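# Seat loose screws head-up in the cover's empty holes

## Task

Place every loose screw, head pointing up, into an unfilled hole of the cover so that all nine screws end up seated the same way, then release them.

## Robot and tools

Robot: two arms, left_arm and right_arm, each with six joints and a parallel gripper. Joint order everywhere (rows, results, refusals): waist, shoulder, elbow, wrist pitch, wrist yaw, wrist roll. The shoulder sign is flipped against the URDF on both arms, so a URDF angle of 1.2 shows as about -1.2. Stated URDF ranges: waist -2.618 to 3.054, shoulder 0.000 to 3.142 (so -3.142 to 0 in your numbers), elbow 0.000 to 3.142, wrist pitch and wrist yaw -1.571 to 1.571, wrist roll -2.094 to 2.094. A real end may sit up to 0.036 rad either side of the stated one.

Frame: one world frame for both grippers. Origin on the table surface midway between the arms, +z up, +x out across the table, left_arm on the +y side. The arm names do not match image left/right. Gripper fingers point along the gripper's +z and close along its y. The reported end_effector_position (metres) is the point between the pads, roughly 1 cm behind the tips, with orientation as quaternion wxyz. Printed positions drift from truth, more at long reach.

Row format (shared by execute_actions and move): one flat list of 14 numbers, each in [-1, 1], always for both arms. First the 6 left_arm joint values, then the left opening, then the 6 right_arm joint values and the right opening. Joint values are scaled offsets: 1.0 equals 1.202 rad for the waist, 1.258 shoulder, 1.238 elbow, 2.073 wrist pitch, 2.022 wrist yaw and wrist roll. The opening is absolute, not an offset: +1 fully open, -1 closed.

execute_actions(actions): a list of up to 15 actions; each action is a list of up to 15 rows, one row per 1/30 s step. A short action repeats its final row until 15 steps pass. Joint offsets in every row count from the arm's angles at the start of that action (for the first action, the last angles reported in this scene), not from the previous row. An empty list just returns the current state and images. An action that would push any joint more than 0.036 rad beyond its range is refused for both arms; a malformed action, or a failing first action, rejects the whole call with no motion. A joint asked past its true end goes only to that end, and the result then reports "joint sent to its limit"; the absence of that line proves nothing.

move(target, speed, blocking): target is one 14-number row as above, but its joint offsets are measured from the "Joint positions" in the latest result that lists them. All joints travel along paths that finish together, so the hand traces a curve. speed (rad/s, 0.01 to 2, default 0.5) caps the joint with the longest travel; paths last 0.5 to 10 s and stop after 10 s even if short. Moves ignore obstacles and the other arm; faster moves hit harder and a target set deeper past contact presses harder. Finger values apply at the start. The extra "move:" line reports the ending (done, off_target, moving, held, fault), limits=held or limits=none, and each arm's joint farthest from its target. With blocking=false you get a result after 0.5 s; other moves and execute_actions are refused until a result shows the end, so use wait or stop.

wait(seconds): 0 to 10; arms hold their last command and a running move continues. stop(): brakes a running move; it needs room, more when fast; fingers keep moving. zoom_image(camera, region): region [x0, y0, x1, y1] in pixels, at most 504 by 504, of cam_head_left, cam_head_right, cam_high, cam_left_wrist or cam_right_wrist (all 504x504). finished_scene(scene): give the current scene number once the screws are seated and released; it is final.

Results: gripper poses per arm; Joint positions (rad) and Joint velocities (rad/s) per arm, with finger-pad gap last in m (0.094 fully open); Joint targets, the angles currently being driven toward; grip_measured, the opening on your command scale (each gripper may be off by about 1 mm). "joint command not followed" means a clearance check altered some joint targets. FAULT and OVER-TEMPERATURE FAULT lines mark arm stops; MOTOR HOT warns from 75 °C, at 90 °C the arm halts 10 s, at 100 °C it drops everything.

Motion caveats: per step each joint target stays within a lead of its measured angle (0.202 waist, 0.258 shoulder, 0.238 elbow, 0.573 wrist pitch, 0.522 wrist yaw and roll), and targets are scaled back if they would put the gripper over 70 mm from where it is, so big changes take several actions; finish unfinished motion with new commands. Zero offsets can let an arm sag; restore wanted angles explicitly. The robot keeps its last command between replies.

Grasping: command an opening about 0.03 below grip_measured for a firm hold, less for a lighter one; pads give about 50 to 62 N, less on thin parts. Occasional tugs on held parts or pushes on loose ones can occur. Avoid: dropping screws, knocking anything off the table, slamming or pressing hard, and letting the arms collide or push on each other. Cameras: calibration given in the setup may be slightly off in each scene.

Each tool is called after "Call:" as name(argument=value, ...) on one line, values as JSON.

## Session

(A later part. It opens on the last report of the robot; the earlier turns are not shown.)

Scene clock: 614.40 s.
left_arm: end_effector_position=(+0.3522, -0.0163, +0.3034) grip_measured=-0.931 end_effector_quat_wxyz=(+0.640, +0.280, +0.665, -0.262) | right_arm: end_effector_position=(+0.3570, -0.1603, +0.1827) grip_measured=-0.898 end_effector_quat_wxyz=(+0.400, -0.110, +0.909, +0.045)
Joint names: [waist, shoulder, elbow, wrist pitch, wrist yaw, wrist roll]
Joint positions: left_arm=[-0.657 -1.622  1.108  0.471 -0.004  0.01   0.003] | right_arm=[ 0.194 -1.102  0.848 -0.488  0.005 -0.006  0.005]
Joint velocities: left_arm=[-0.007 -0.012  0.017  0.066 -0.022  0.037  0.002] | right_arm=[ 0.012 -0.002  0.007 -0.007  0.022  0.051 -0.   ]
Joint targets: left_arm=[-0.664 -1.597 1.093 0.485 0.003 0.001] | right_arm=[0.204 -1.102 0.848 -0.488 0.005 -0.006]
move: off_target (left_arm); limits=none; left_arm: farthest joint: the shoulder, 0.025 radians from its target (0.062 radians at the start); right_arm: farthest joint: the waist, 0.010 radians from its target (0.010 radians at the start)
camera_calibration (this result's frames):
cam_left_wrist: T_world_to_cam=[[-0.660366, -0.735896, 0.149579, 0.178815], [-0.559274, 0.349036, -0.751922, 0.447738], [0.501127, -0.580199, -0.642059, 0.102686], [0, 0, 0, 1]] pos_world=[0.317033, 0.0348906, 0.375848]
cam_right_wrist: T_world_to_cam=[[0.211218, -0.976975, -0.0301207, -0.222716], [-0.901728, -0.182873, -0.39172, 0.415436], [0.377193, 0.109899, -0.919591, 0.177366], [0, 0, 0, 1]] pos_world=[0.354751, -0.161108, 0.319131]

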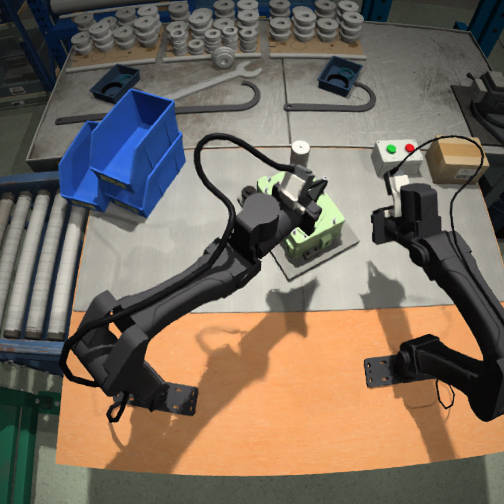

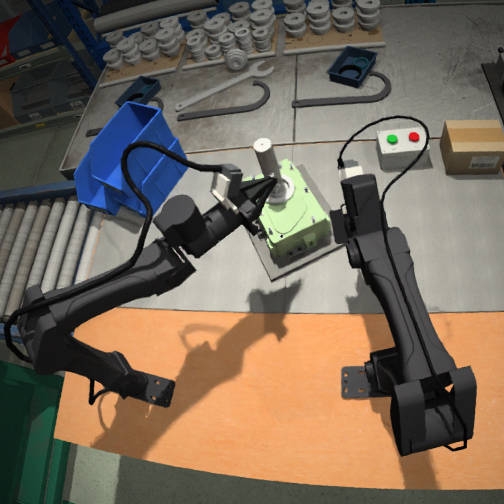

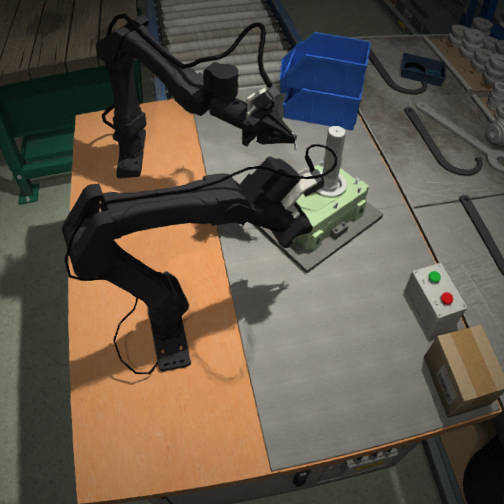

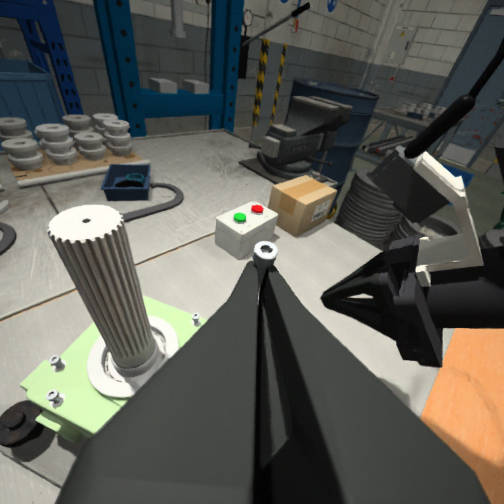

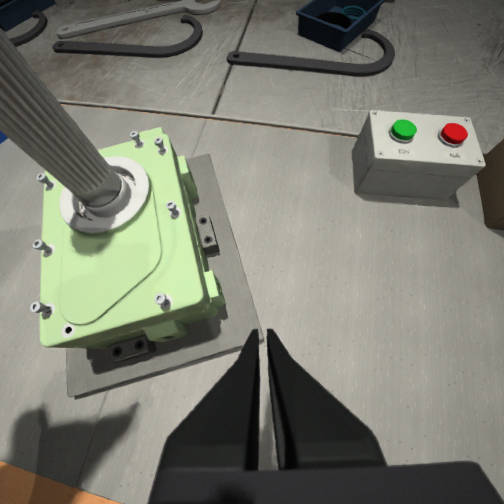

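Call:
move(target=[0,-0.098,-0.29,0.146,0,-0.008,-0.97,0.008,0,0,0,0,0,-0.9], speed=0.2)

Call:
zoom_image(camera="cam_right_wrist", region=[0,270,120,360])

Call:
zoom_image(camera="cam_head_right", region=[240,195,320,275])

Scene clock: 625.03 s.
left_arm: end_effector_position=(+0.3302, +0.0059, +0.1579) grip_measured=-0.931 end_effector_quat_wxyz=(+0.580, +0.300, +0.718, -0.240) | right_arm: end_effector_position=(+0.3570, -0.1603, +0.1827) grip_measured=-0.898 end_effector_quat_wxyz=(+0.400, -0.110, +0.909, +0.045)
Joint names: [waist, shoulder, elbow, wrist pitch, wrist yaw, wrist roll]
Joint positions: left_arm=[-0.657 -1.734  0.762  0.759 -0.004  0.003  0.003] | right_arm=[ 0.194 -1.102  0.848 -0.488  0.005 -0.006  0.005]
Joint velocities: left_arm=[-0.007  0.007 -0.002  0.037  0.051 -0.037  0.   ] | right_arm=[-0.007 -0.007 -0.002  0.007 -0.022 -0.007 -0.001]
Joint targets: left_arm=[-0.657 -1.745 0.749 0.773 -0.004 -0.007] | right_arm=[0.204 -1.102 0.848 -0.488 0.005 -0.006]
move: done; limits=none; left_arm: farthest joint: the wrist pitch, 0.015 radians from its target (0.303 radians at the start); right_arm: farthest joint: the waist, 0.010 radians from its target (0.010 radians at the start)
camera_calibration (this result's frames):
cam_left_wrist: T_world_to_cam=[[-0.641313, -0.753585, 0.144315, 0.197089], [-0.646058, 0.42889, -0.631397, 0.327429], [0.413916, -0.498159, -0.761913, 0.0803924], [0, 0, 0, 1]] pos_world=[0.304658, 0.0481408, 0.239547]
cam_right_wrist: T_world_to_cam=[[0.211218, -0.976975, -0.0301207, -0.222716], [-0.901728, -0.182873, -0.39172, 0.415436], [0.377193, 0.109899, -0.919591, 0.177366], [0, 0, 0, 1]] pos_world=[0.354751, -0.161108, 0.319131]

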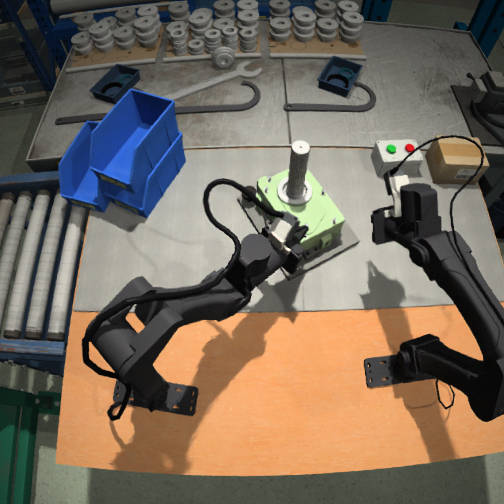

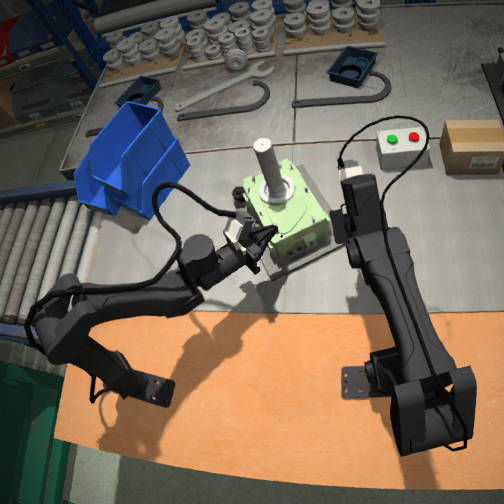

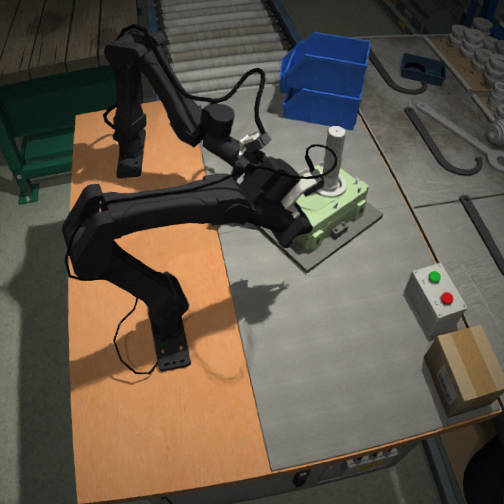

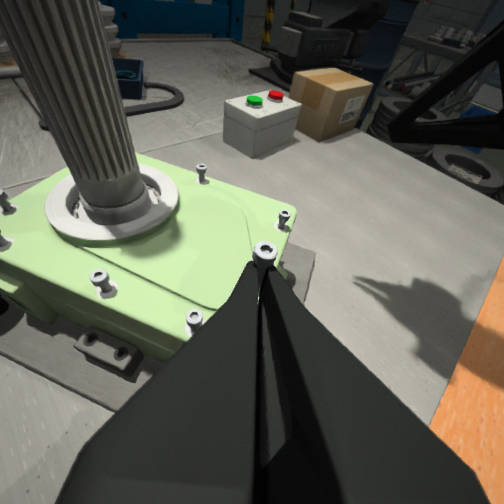

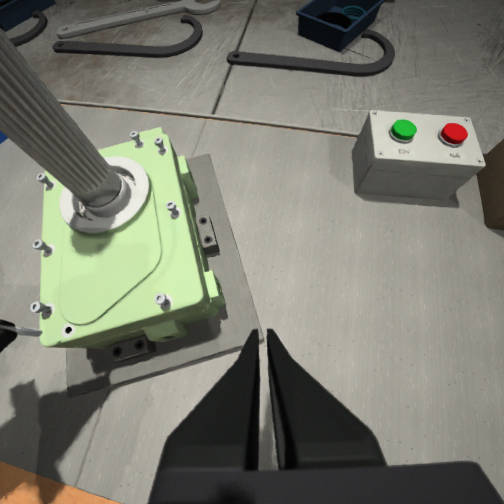

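Region (0, 270, 120, 360) of cam_right_wrist's 504x504 image, scaled by 4.200, with more detail than that image has; it fills the top 378 rows of this view, and the rest is white.

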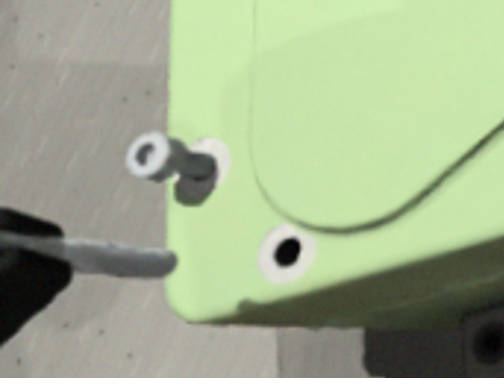

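Region (240, 195, 320, 275) of cam_head_right's 504x504 image, scaled by 6.300, with more detail than that image has.

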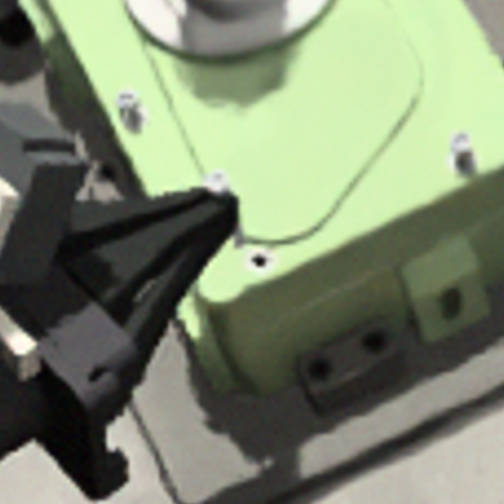

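Call:
move(target=[0,-0.038,0,0.025,0,0,-0.97,0.008,0,0,0,0,0,-0.9], speed=0.04)

Call:
zoom_image(camera="cam_right_wrist", region=[0,270,120,360])

Call:
zoom_image(camera="cam_head_right", region=[240,195,320,275])

Scene clock: 638.90 s.
left_arm: end_effector_position=(+0.3325, +0.0037, +0.1507) grip_measured=-0.931 end_effector_quat_wxyz=(+0.581, +0.300, +0.717, -0.240) | right_arm: end_effector_position=(+0.3570, -0.1603, +0.1827) grip_measured=-0.898 end_effector_quat_wxyz=(+0.400, -0.110, +0.909, +0.045)
Joint names: [waist, shoulder, elbow, wrist pitch, wrist yaw, wrist roll]
Joint positions: left_arm=[-0.657 -1.768  0.762  0.796 -0.004  0.003  0.003] | right_arm=[ 0.194 -1.102  0.848 -0.488  0.005 -0.006  0.005]
Joint velocities: left_arm=[-0.012  0.002  0.017  0.037  0.007 -0.007 -0.001] | right_arm=[-0.012  0.012 -0.017  0.007 -0.037  0.022 -0.001]
Joint targets: left_arm=[-0.657 -1.782 0.762 0.811 -0.004 0.003] | right_arm=[0.204 -1.102 0.848 -0.488 0.005 -0.006]
move: done; limits=none; left_arm: farthest joint: the wrist pitch, 0.015 radians from its target (0.052 radians at the start); right_arm: farthest joint: the waist, 0.010 radians from its target (0.010 radians at the start)
camera_calibration (this result's frames):
cam_left_wrist: T_world_to_cam=[[-0.641623, -0.753272, 0.144575, 0.197923], [-0.644702, 0.427517, -0.633711, 0.325183], [0.415548, -0.499811, -0.75994, 0.0720023], [0, 0, 0, 1]] pos_world=[0.306717, 0.0460558, 0.232175]
cam_right_wrist: T_world_to_cam=[[0.211218, -0.976975, -0.0301207, -0.222716], [-0.901728, -0.182873, -0.39172, 0.415436], [0.377193, 0.109899, -0.919591, 0.177366], [0, 0, 0, 1]] pos_world=[0.354751, -0.161108, 0.319131]

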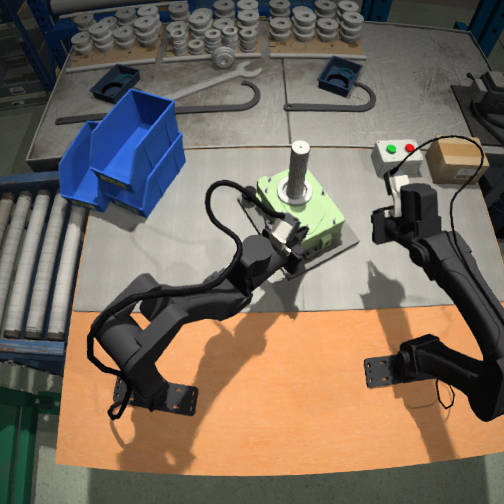

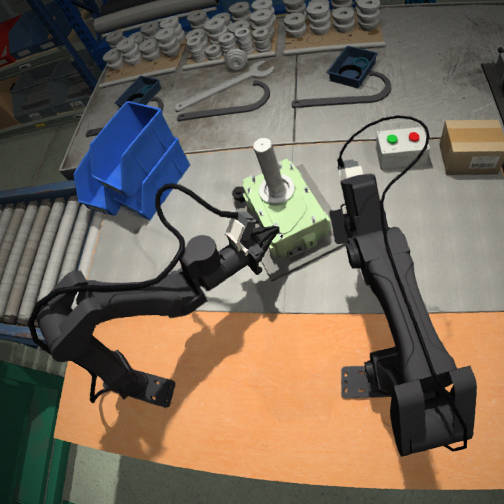

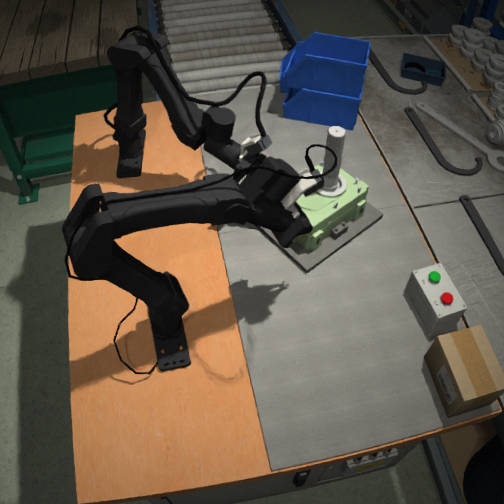

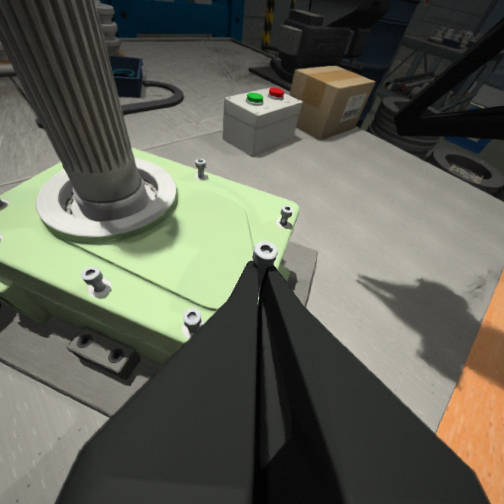

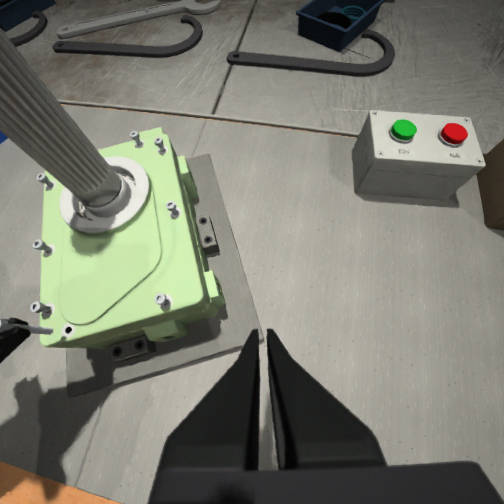

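Region (0, 270, 120, 360) of cam_right_wrist's 504x504 image, scaled by 4.200, with more detail than that image has; it fills the top 378 rows of this view, and the rest is white.

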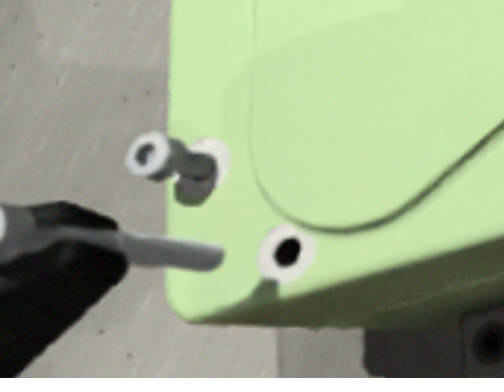

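Region (240, 195, 320, 275) of cam_head_right's 504x504 image, scaled by 6.300, with more detail than that image has.

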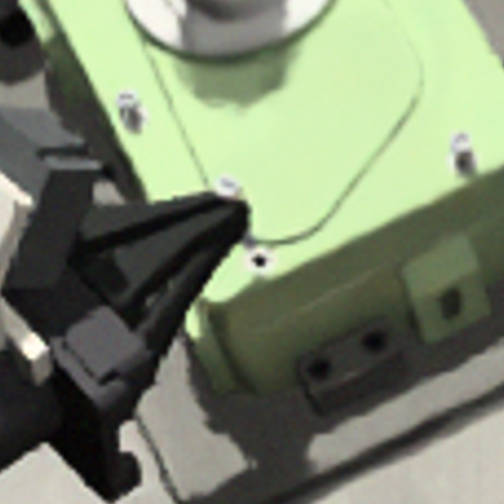

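Call:
move(target=[0,-0.038,0.034,0.017,0,0,-0.97,0.008,0,0,0,0,0,-0.9], speed=0.03)

Call:
zoom_image(camera="cam_right_wrist", region=[0,270,120,360])

Call:
zoom_image(camera="cam_head_right", region=[240,195,320,275])

Scene clock: 649.17 s.
left_arm: end_effector_position=(+0.3365, -0.0004, +0.1467) grip_measured=-0.931 end_effector_quat_wxyz=(+0.583, +0.299, +0.716, -0.241) | right_arm: end_effector_position=(+0.3570, -0.1603, +0.1827) grip_measured=-0.898 end_effector_quat_wxyz=(+0.400, -0.110, +0.909, +0.045)
Joint names: [waist, shoulder, elbow, wrist pitch, wrist yaw, wrist roll]
Joint positions: left_arm=[-0.657 -1.801  0.778  0.818 -0.004  0.003  0.003] | right_arm=[ 0.194 -1.102  0.848 -0.488  0.005 -0.006  0.005]
Joint velocities: left_arm=[-0.007  0.007  0.007  0.022 -0.007  0.066 -0.001] | right_arm=[-0.002  0.002 -0.007  0.037  0.022  0.037 -0.   ]
Joint targets: left_arm=[-0.657 -1.816 0.804 0.832 -0.004 0.003] | right_arm=[0.204 -1.102 0.848 -0.488 0.005 -0.006]
move: off_target (left_arm); limits=none; left_arm: farthest joint: the elbow, 0.026 radians from its target (0.042 radians at the start); right_arm: farthest joint: the waist, 0.010 radians from its target (0.010 radians at the start)
camera_calibration (this result's frames):
cam_left_wrist: T_world_to_cam=[[-0.64205, -0.75284, 0.144931, 0.198094], [-0.642828, 0.42562, -0.636882, 0.326876], [0.417785, -0.502076, -0.757216, 0.0641362], [0, 0, 0, 1]] pos_world=[0.310516, 0.0422087, 0.228037]
cam_right_wrist: T_world_to_cam=[[0.211218, -0.976975, -0.0301207, -0.222716], [-0.901728, -0.182873, -0.39172, 0.415436], [0.377193, 0.109899, -0.919591, 0.177366], [0, 0, 0, 1]] pos_world=[0.354751, -0.161108, 0.319131]

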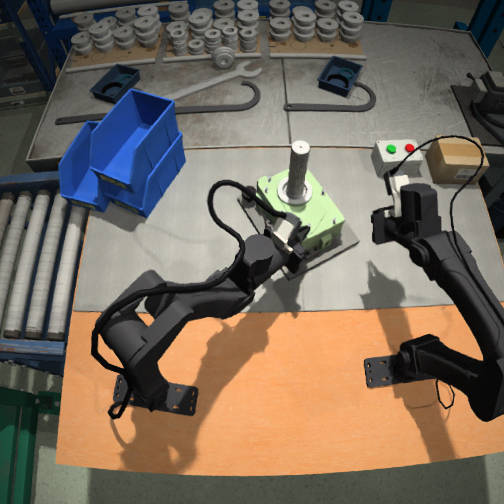

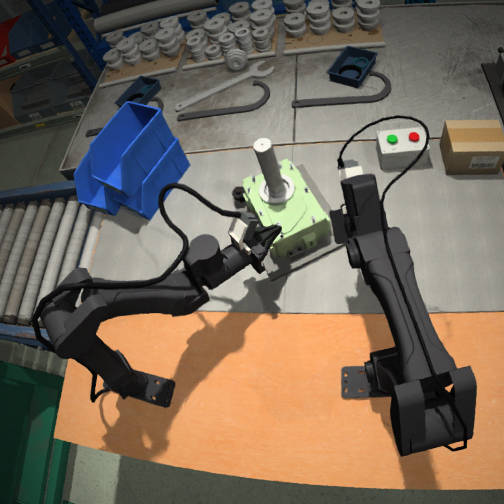

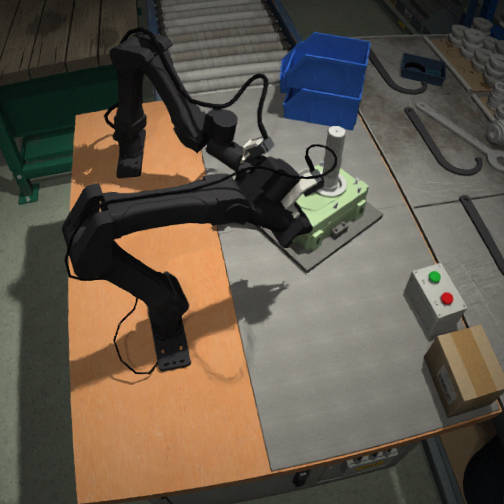

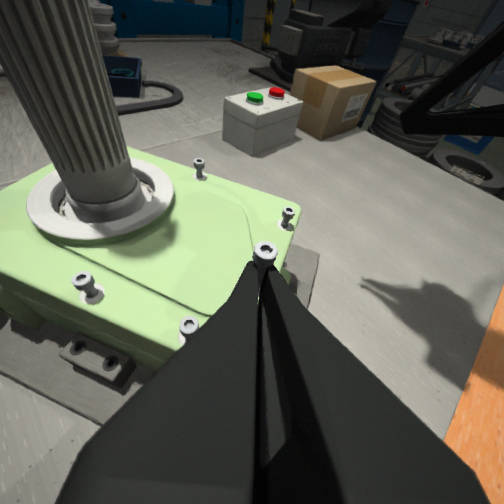

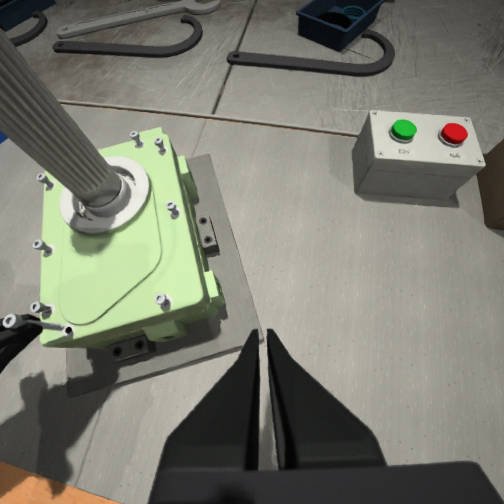

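Region (0, 270, 120, 360) of cam_right_wrist's 504x504 image, scaled by 4.200, with more detail than that image has; it fills the top 378 rows of this view, and the rest is white.

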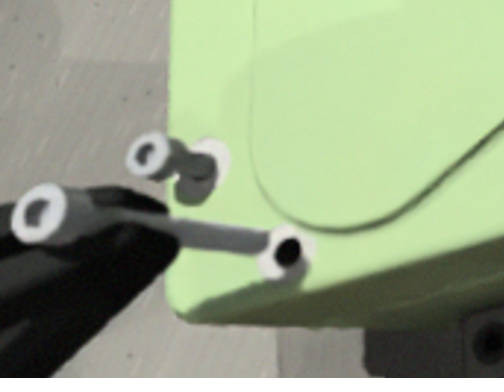

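Region (240, 195, 320, 275) of cam_head_right's 504x504 image, scaled by 6.300, with more detail than that image has.

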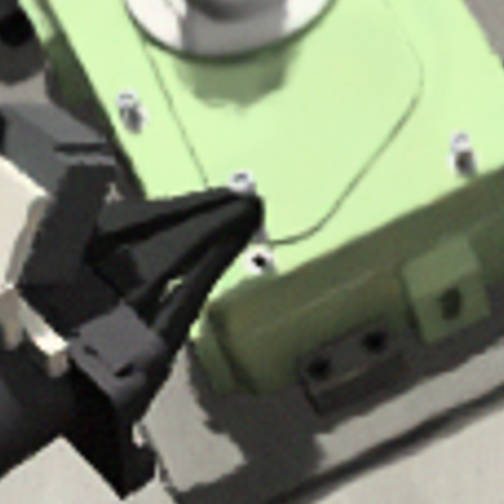

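Call:
move(target=[0,-0.018,0.02,0,0,0,-0.97,0.008,0,0,0,0,0,-0.9], speed=0.015)

Call:
zoom_image(camera="cam_right_wrist", region=[30,290,110,350])

Call:
zoom_image(camera="cam_head_right", region=[260,215,300,255])

Scene clock: 659.33 s.
left_arm: end_effector_position=(+0.3365, -0.0004, +0.1467) grip_measured=-0.931 end_effector_quat_wxyz=(+0.583, +0.299, +0.716, -0.241) | right_arm: end_effector_position=(+0.3570, -0.1603, +0.1827) grip_measured=-0.898 end_effector_quat_wxyz=(+0.400, -0.110, +0.909, +0.045)
Joint names: [waist, shoulder, elbow, wrist pitch, wrist yaw, wrist roll]
Joint positions: left_arm=[-0.657 -1.801  0.778  0.818 -0.004  0.003  0.003] | right_arm=[ 0.194 -1.102  0.848 -0.488  0.005 -0.006  0.005]
Joint velocities: left_arm=[-0.012  0.012 -0.002 -0.022 -0.007 -0.022 -0.001] | right_arm=[-0.002 -0.007 -0.012 -0.022  0.037  0.007  0.001]
Joint targets: left_arm=[-0.657 -1.824 0.803 0.818 -0.004 0.003] | right_arm=[0.204 -1.102 0.848 -0.488 0.005 -0.006]
move: off_target (left_arm); limits=none; left_arm: farthest joint: the elbow, 0.025 radians from its target (0.025 radians at the start); right_arm: farthest joint: the waist, 0.010 radians from its target (0.010 radians at the start)
camera_calibration (this result's frames):
cam_left_wrist: T_world_to_cam=[[-0.64205, -0.75284, 0.144931, 0.198094], [-0.642828, 0.42562, -0.636882, 0.326876], [0.417785, -0.502076, -0.757216, 0.0641362], [0, 0, 0, 1]] pos_world=[0.310516, 0.0422087, 0.228037]
cam_right_wrist: T_world_to_cam=[[0.211218, -0.976975, -0.0301207, -0.222716], [-0.901728, -0.182873, -0.39172, 0.415436], [0.377193, 0.109899, -0.919591, 0.177366], [0, 0, 0, 1]] pos_world=[0.354751, -0.161108, 0.319131]

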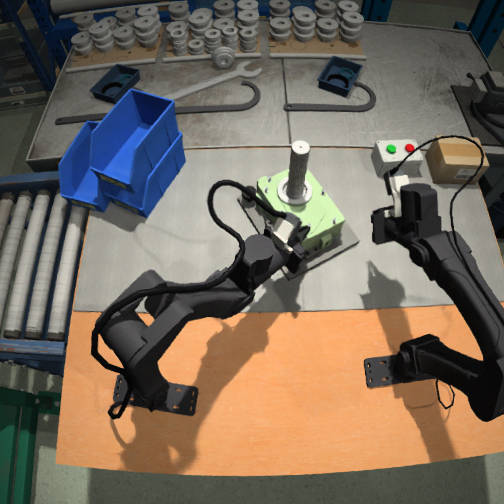

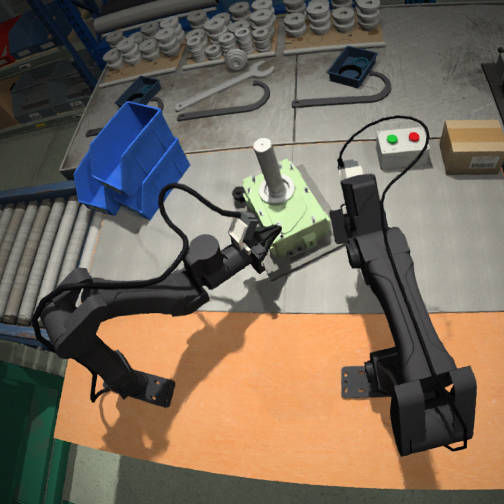

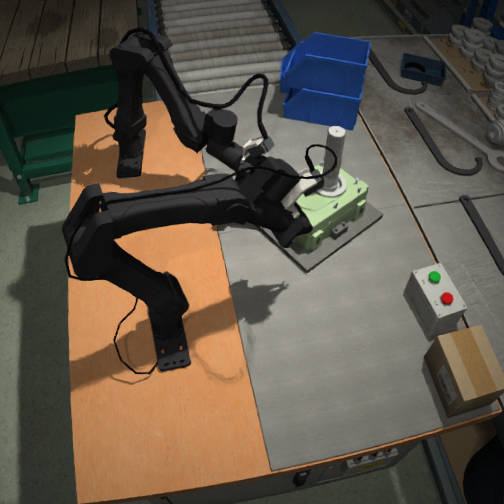

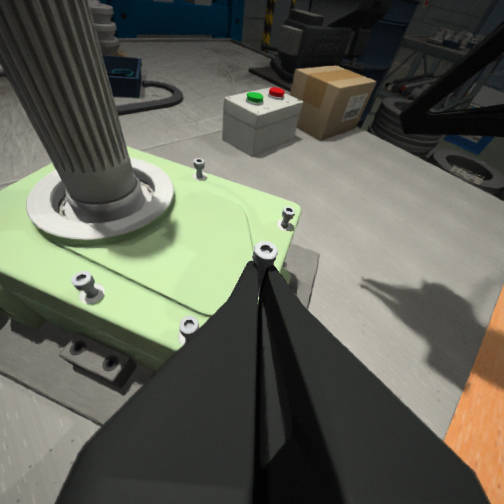

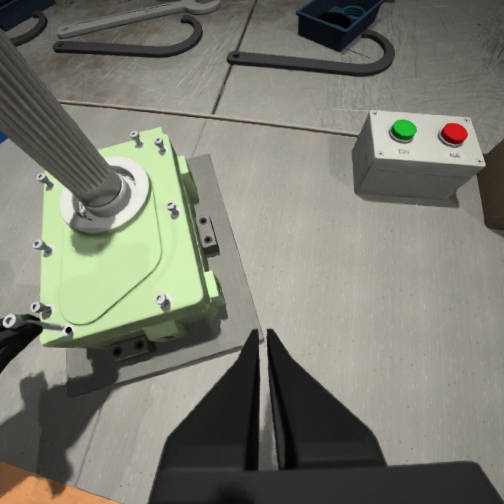

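Region (30, 290, 110, 350) of cam_right_wrist's 504x504 image, scaled by 6.300, with more detail than that image has; it fills the top 378 rows of this view, and the rest is white.

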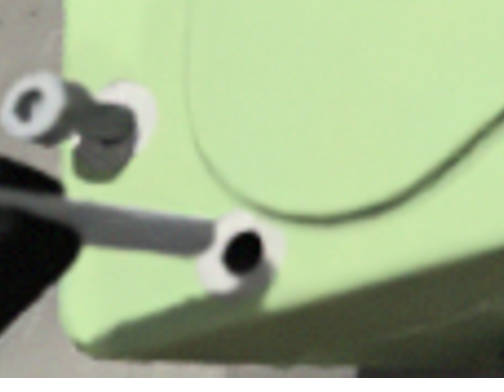

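Region (260, 215, 300, 255) of cam_head_right's 504x504 image, scaled by 12.600, with more detail than that image has.

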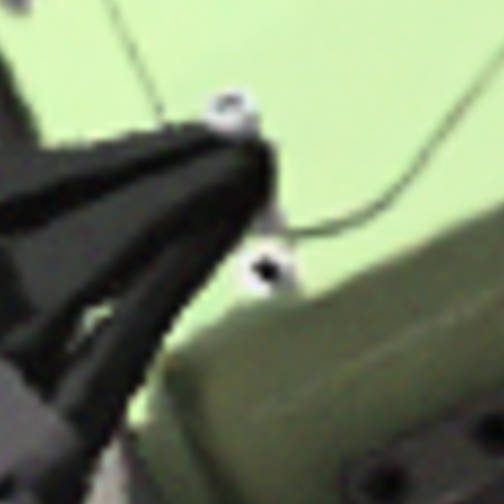

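Call:
move(target=[0,0,0,-0.019,0,0,-0.97,0.008,0,0,0,0,0,-0.9], speed=0.02)

Call:
zoom_image(camera="cam_right_wrist", region=[30,290,110,350])

Call:
zoom_image(camera="cam_head_right", region=[260,215,300,255])

Scene clock: 672.40 s.
left_arm: end_effector_position=(+0.3358, +0.0003, +0.1422) grip_measured=-0.931 end_effector_quat_wxyz=(+0.576, +0.301, +0.722, -0.238) | right_arm: end_effector_position=(+0.3570, -0.1603, +0.1827) grip_measured=-0.898 end_effector_quat_wxyz=(+0.400, -0.110, +0.909, +0.045)
Joint names: [waist, shoulder, elbow, wrist pitch, wrist yaw, wrist roll]
Joint positions: left_arm=[-0.657 -1.801  0.778  0.799 -0.004  0.003  0.003] | right_arm=[ 0.194 -1.102  0.848 -0.488  0.005 -0.006  0.005]
Joint velocities: left_arm=[-0.012 -0.002 -0.002 -0.037 -0.022  0.095 -0.   ] | right_arm=[-0.012  0.007  0.002 -0.007 -0.081  0.022 -0.   ]
Joint targets: left_arm=[-0.657 -1.801 0.778 0.778 -0.004 0.003] | right_arm=[0.204 -1.102 0.848 -0.488 0.005 -0.006]
move: done; limits=none; left_arm: farthest joint: the wrist pitch, 0.020 radians from its target (0.039 radians at the start); right_arm: farthest joint: the waist, 0.010 radians from its target (0.010 radians at the start)
camera_calibration (this result's frames):
cam_left_wrist: T_world_to_cam=[[-0.640156, -0.754757, 0.143326, 0.198429], [-0.6511, 0.433996, -0.622668, 0.323988], [0.40776, -0.491924, -0.769248, 0.0664222], [0, 0, 0, 1]] pos_world=[0.31089, 0.0418307, 0.224392]
cam_right_wrist: T_world_to_cam=[[0.211218, -0.976975, -0.0301207, -0.222716], [-0.901728, -0.182873, -0.39172, 0.415436], [0.377193, 0.109899, -0.919591, 0.177366], [0, 0, 0, 1]] pos_world=[0.354751, -0.161108, 0.319131]

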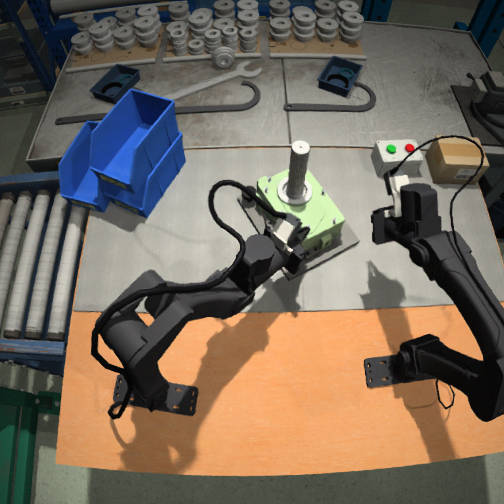

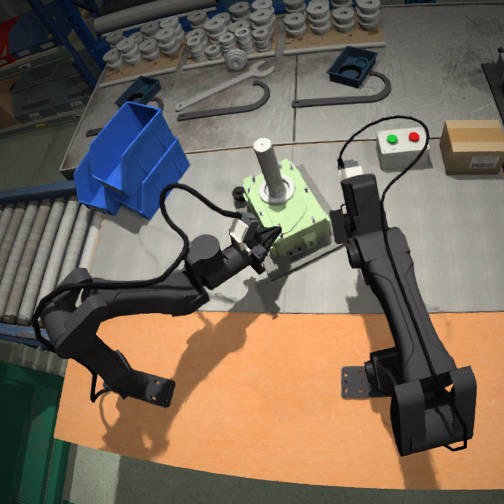

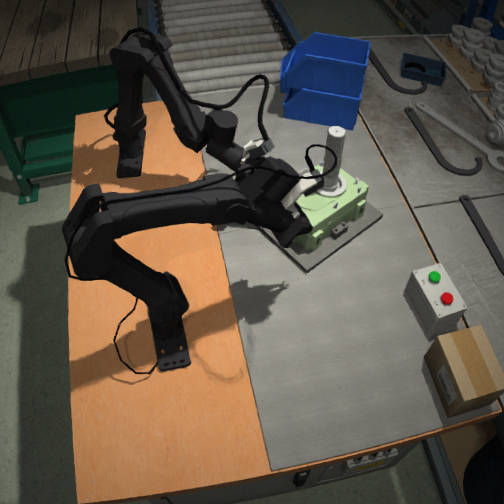

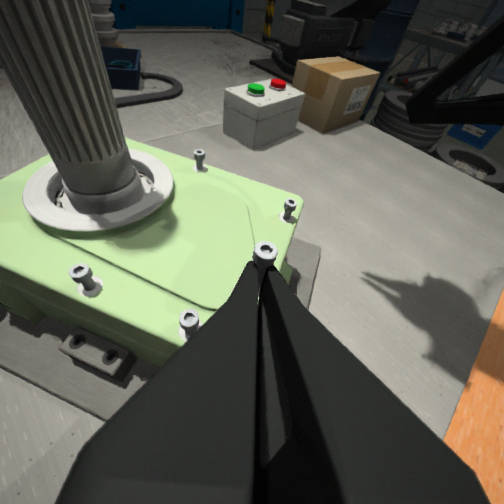

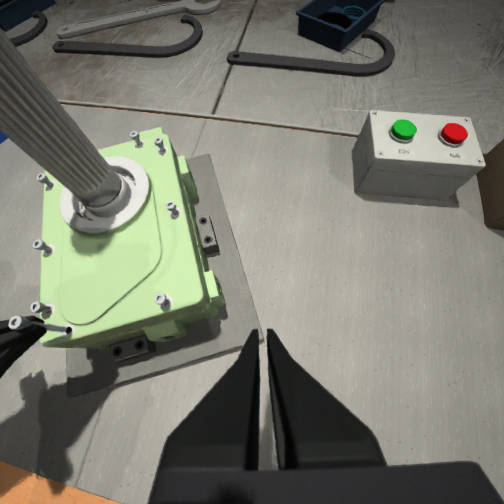

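Region (30, 290, 110, 350) of cam_right_wrist's 504x504 image, scaled by 6.300, with more detail than that image has; it fills the top 378 rows of this view, and the rest is white.

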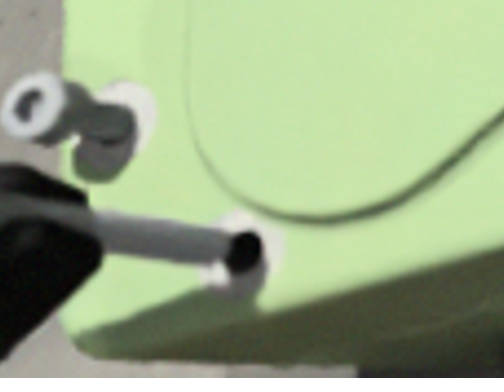

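Region (260, 215, 300, 255) of cam_head_right's 504x504 image, scaled by 12.600, with more detail than that image has.

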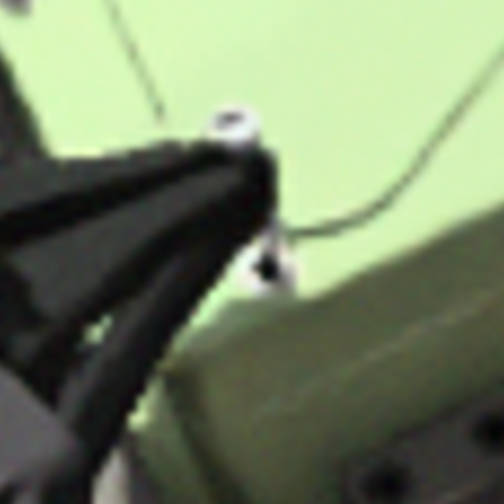

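Looks aligned. Descend with the shoulder.

Call:
move(target=[0,-0.034,0,-0.008,0,0,-0.97,0.008,0,0,0,0,0,-0.9], speed=0.02)

Call:
zoom_image(camera="cam_right_wrist", region=[30,290,110,350])

Scene clock: 678.53 s.
left_arm: end_effector_position=(+0.3363, -0.0002, +0.1345) grip_measured=-0.931 end_effector_quat_wxyz=(+0.571, +0.303, +0.725, -0.236) | right_arm: end_effector_position=(+0.3570, -0.1603, +0.1827) grip_measured=-0.898 end_effector_quat_wxyz=(+0.400, -0.110, +0.909, +0.045)
Joint names: [waist, shoulder, elbow, wrist pitch, wrist yaw, wrist roll]
Joint positions: left_arm=[-0.657 -1.82   0.778  0.804 -0.004  0.003  0.003] | right_arm=[ 0.194 -1.102  0.848 -0.488  0.005 -0.006  0.005]
Joint velocities: left_arm=[-0.022  0.007 -0.002 -0.11  -0.022  0.007 -0.   ] | right_arm=[-0.002  0.012 -0.002  0.095  0.007  0.022 -0.001]
Joint targets: left_arm=[-0.657 -1.844 0.778 0.782 -0.004 0.003] | right_arm=[0.204 -1.102 0.848 -0.488 0.005 -0.006]
move: off_target (left_arm); limits=none; left_arm: farthest joint: the shoulder, 0.024 radians from its target (0.042 radians at the start); right_arm: farthest joint: the waist, 0.010 radians from its target (0.010 radians at the start)
camera_calibration (this result's frames):
cam_left_wrist: T_world_to_cam=[[-0.638779, -0.756151, 0.142114, 0.19918], [-0.657058, 0.440029, -0.612086, 0.320241], [0.400295, -0.484365, -0.777917, 0.0637714], [0, 0, 0, 1]] pos_world=[0.312121, 0.0405833, 0.217318]
cam_right_wrist: T_world_to_cam=[[0.211218, -0.976975, -0.0301207, -0.222716], [-0.901728, -0.182873, -0.39172, 0.415436], [0.377193, 0.109899, -0.919591, 0.177366], [0, 0, 0, 1]] pos_world=[0.354751, -0.161108, 0.319131]

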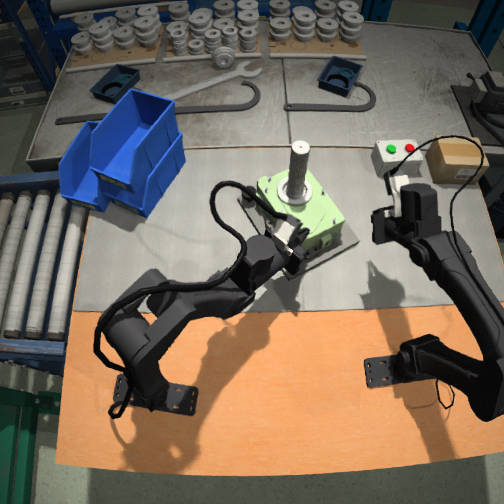

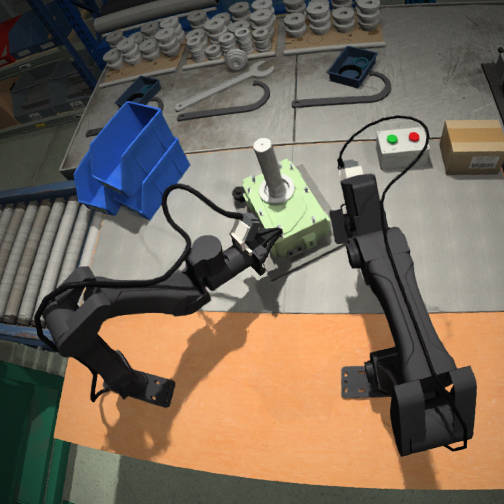

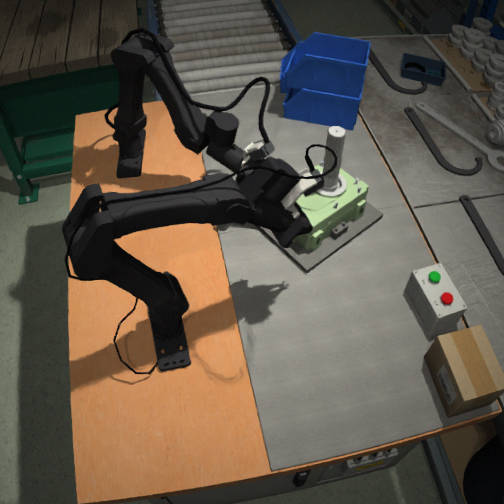

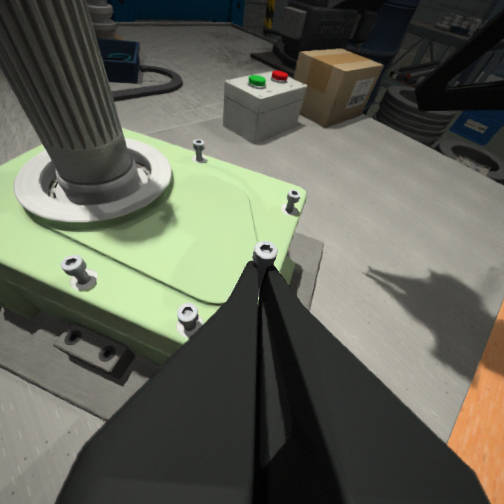

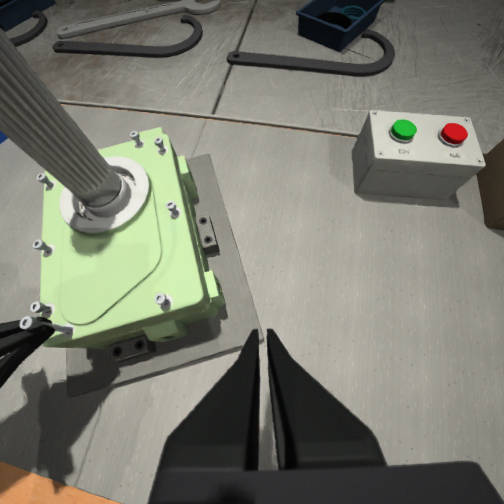

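Region (30, 290, 110, 350) of cam_right_wrist's 504x504 image, scaled by 6.300, with more detail than that image has; it fills the top 378 rows of this view, and the rest is white.

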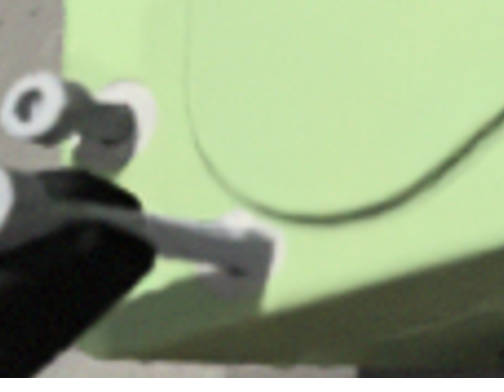

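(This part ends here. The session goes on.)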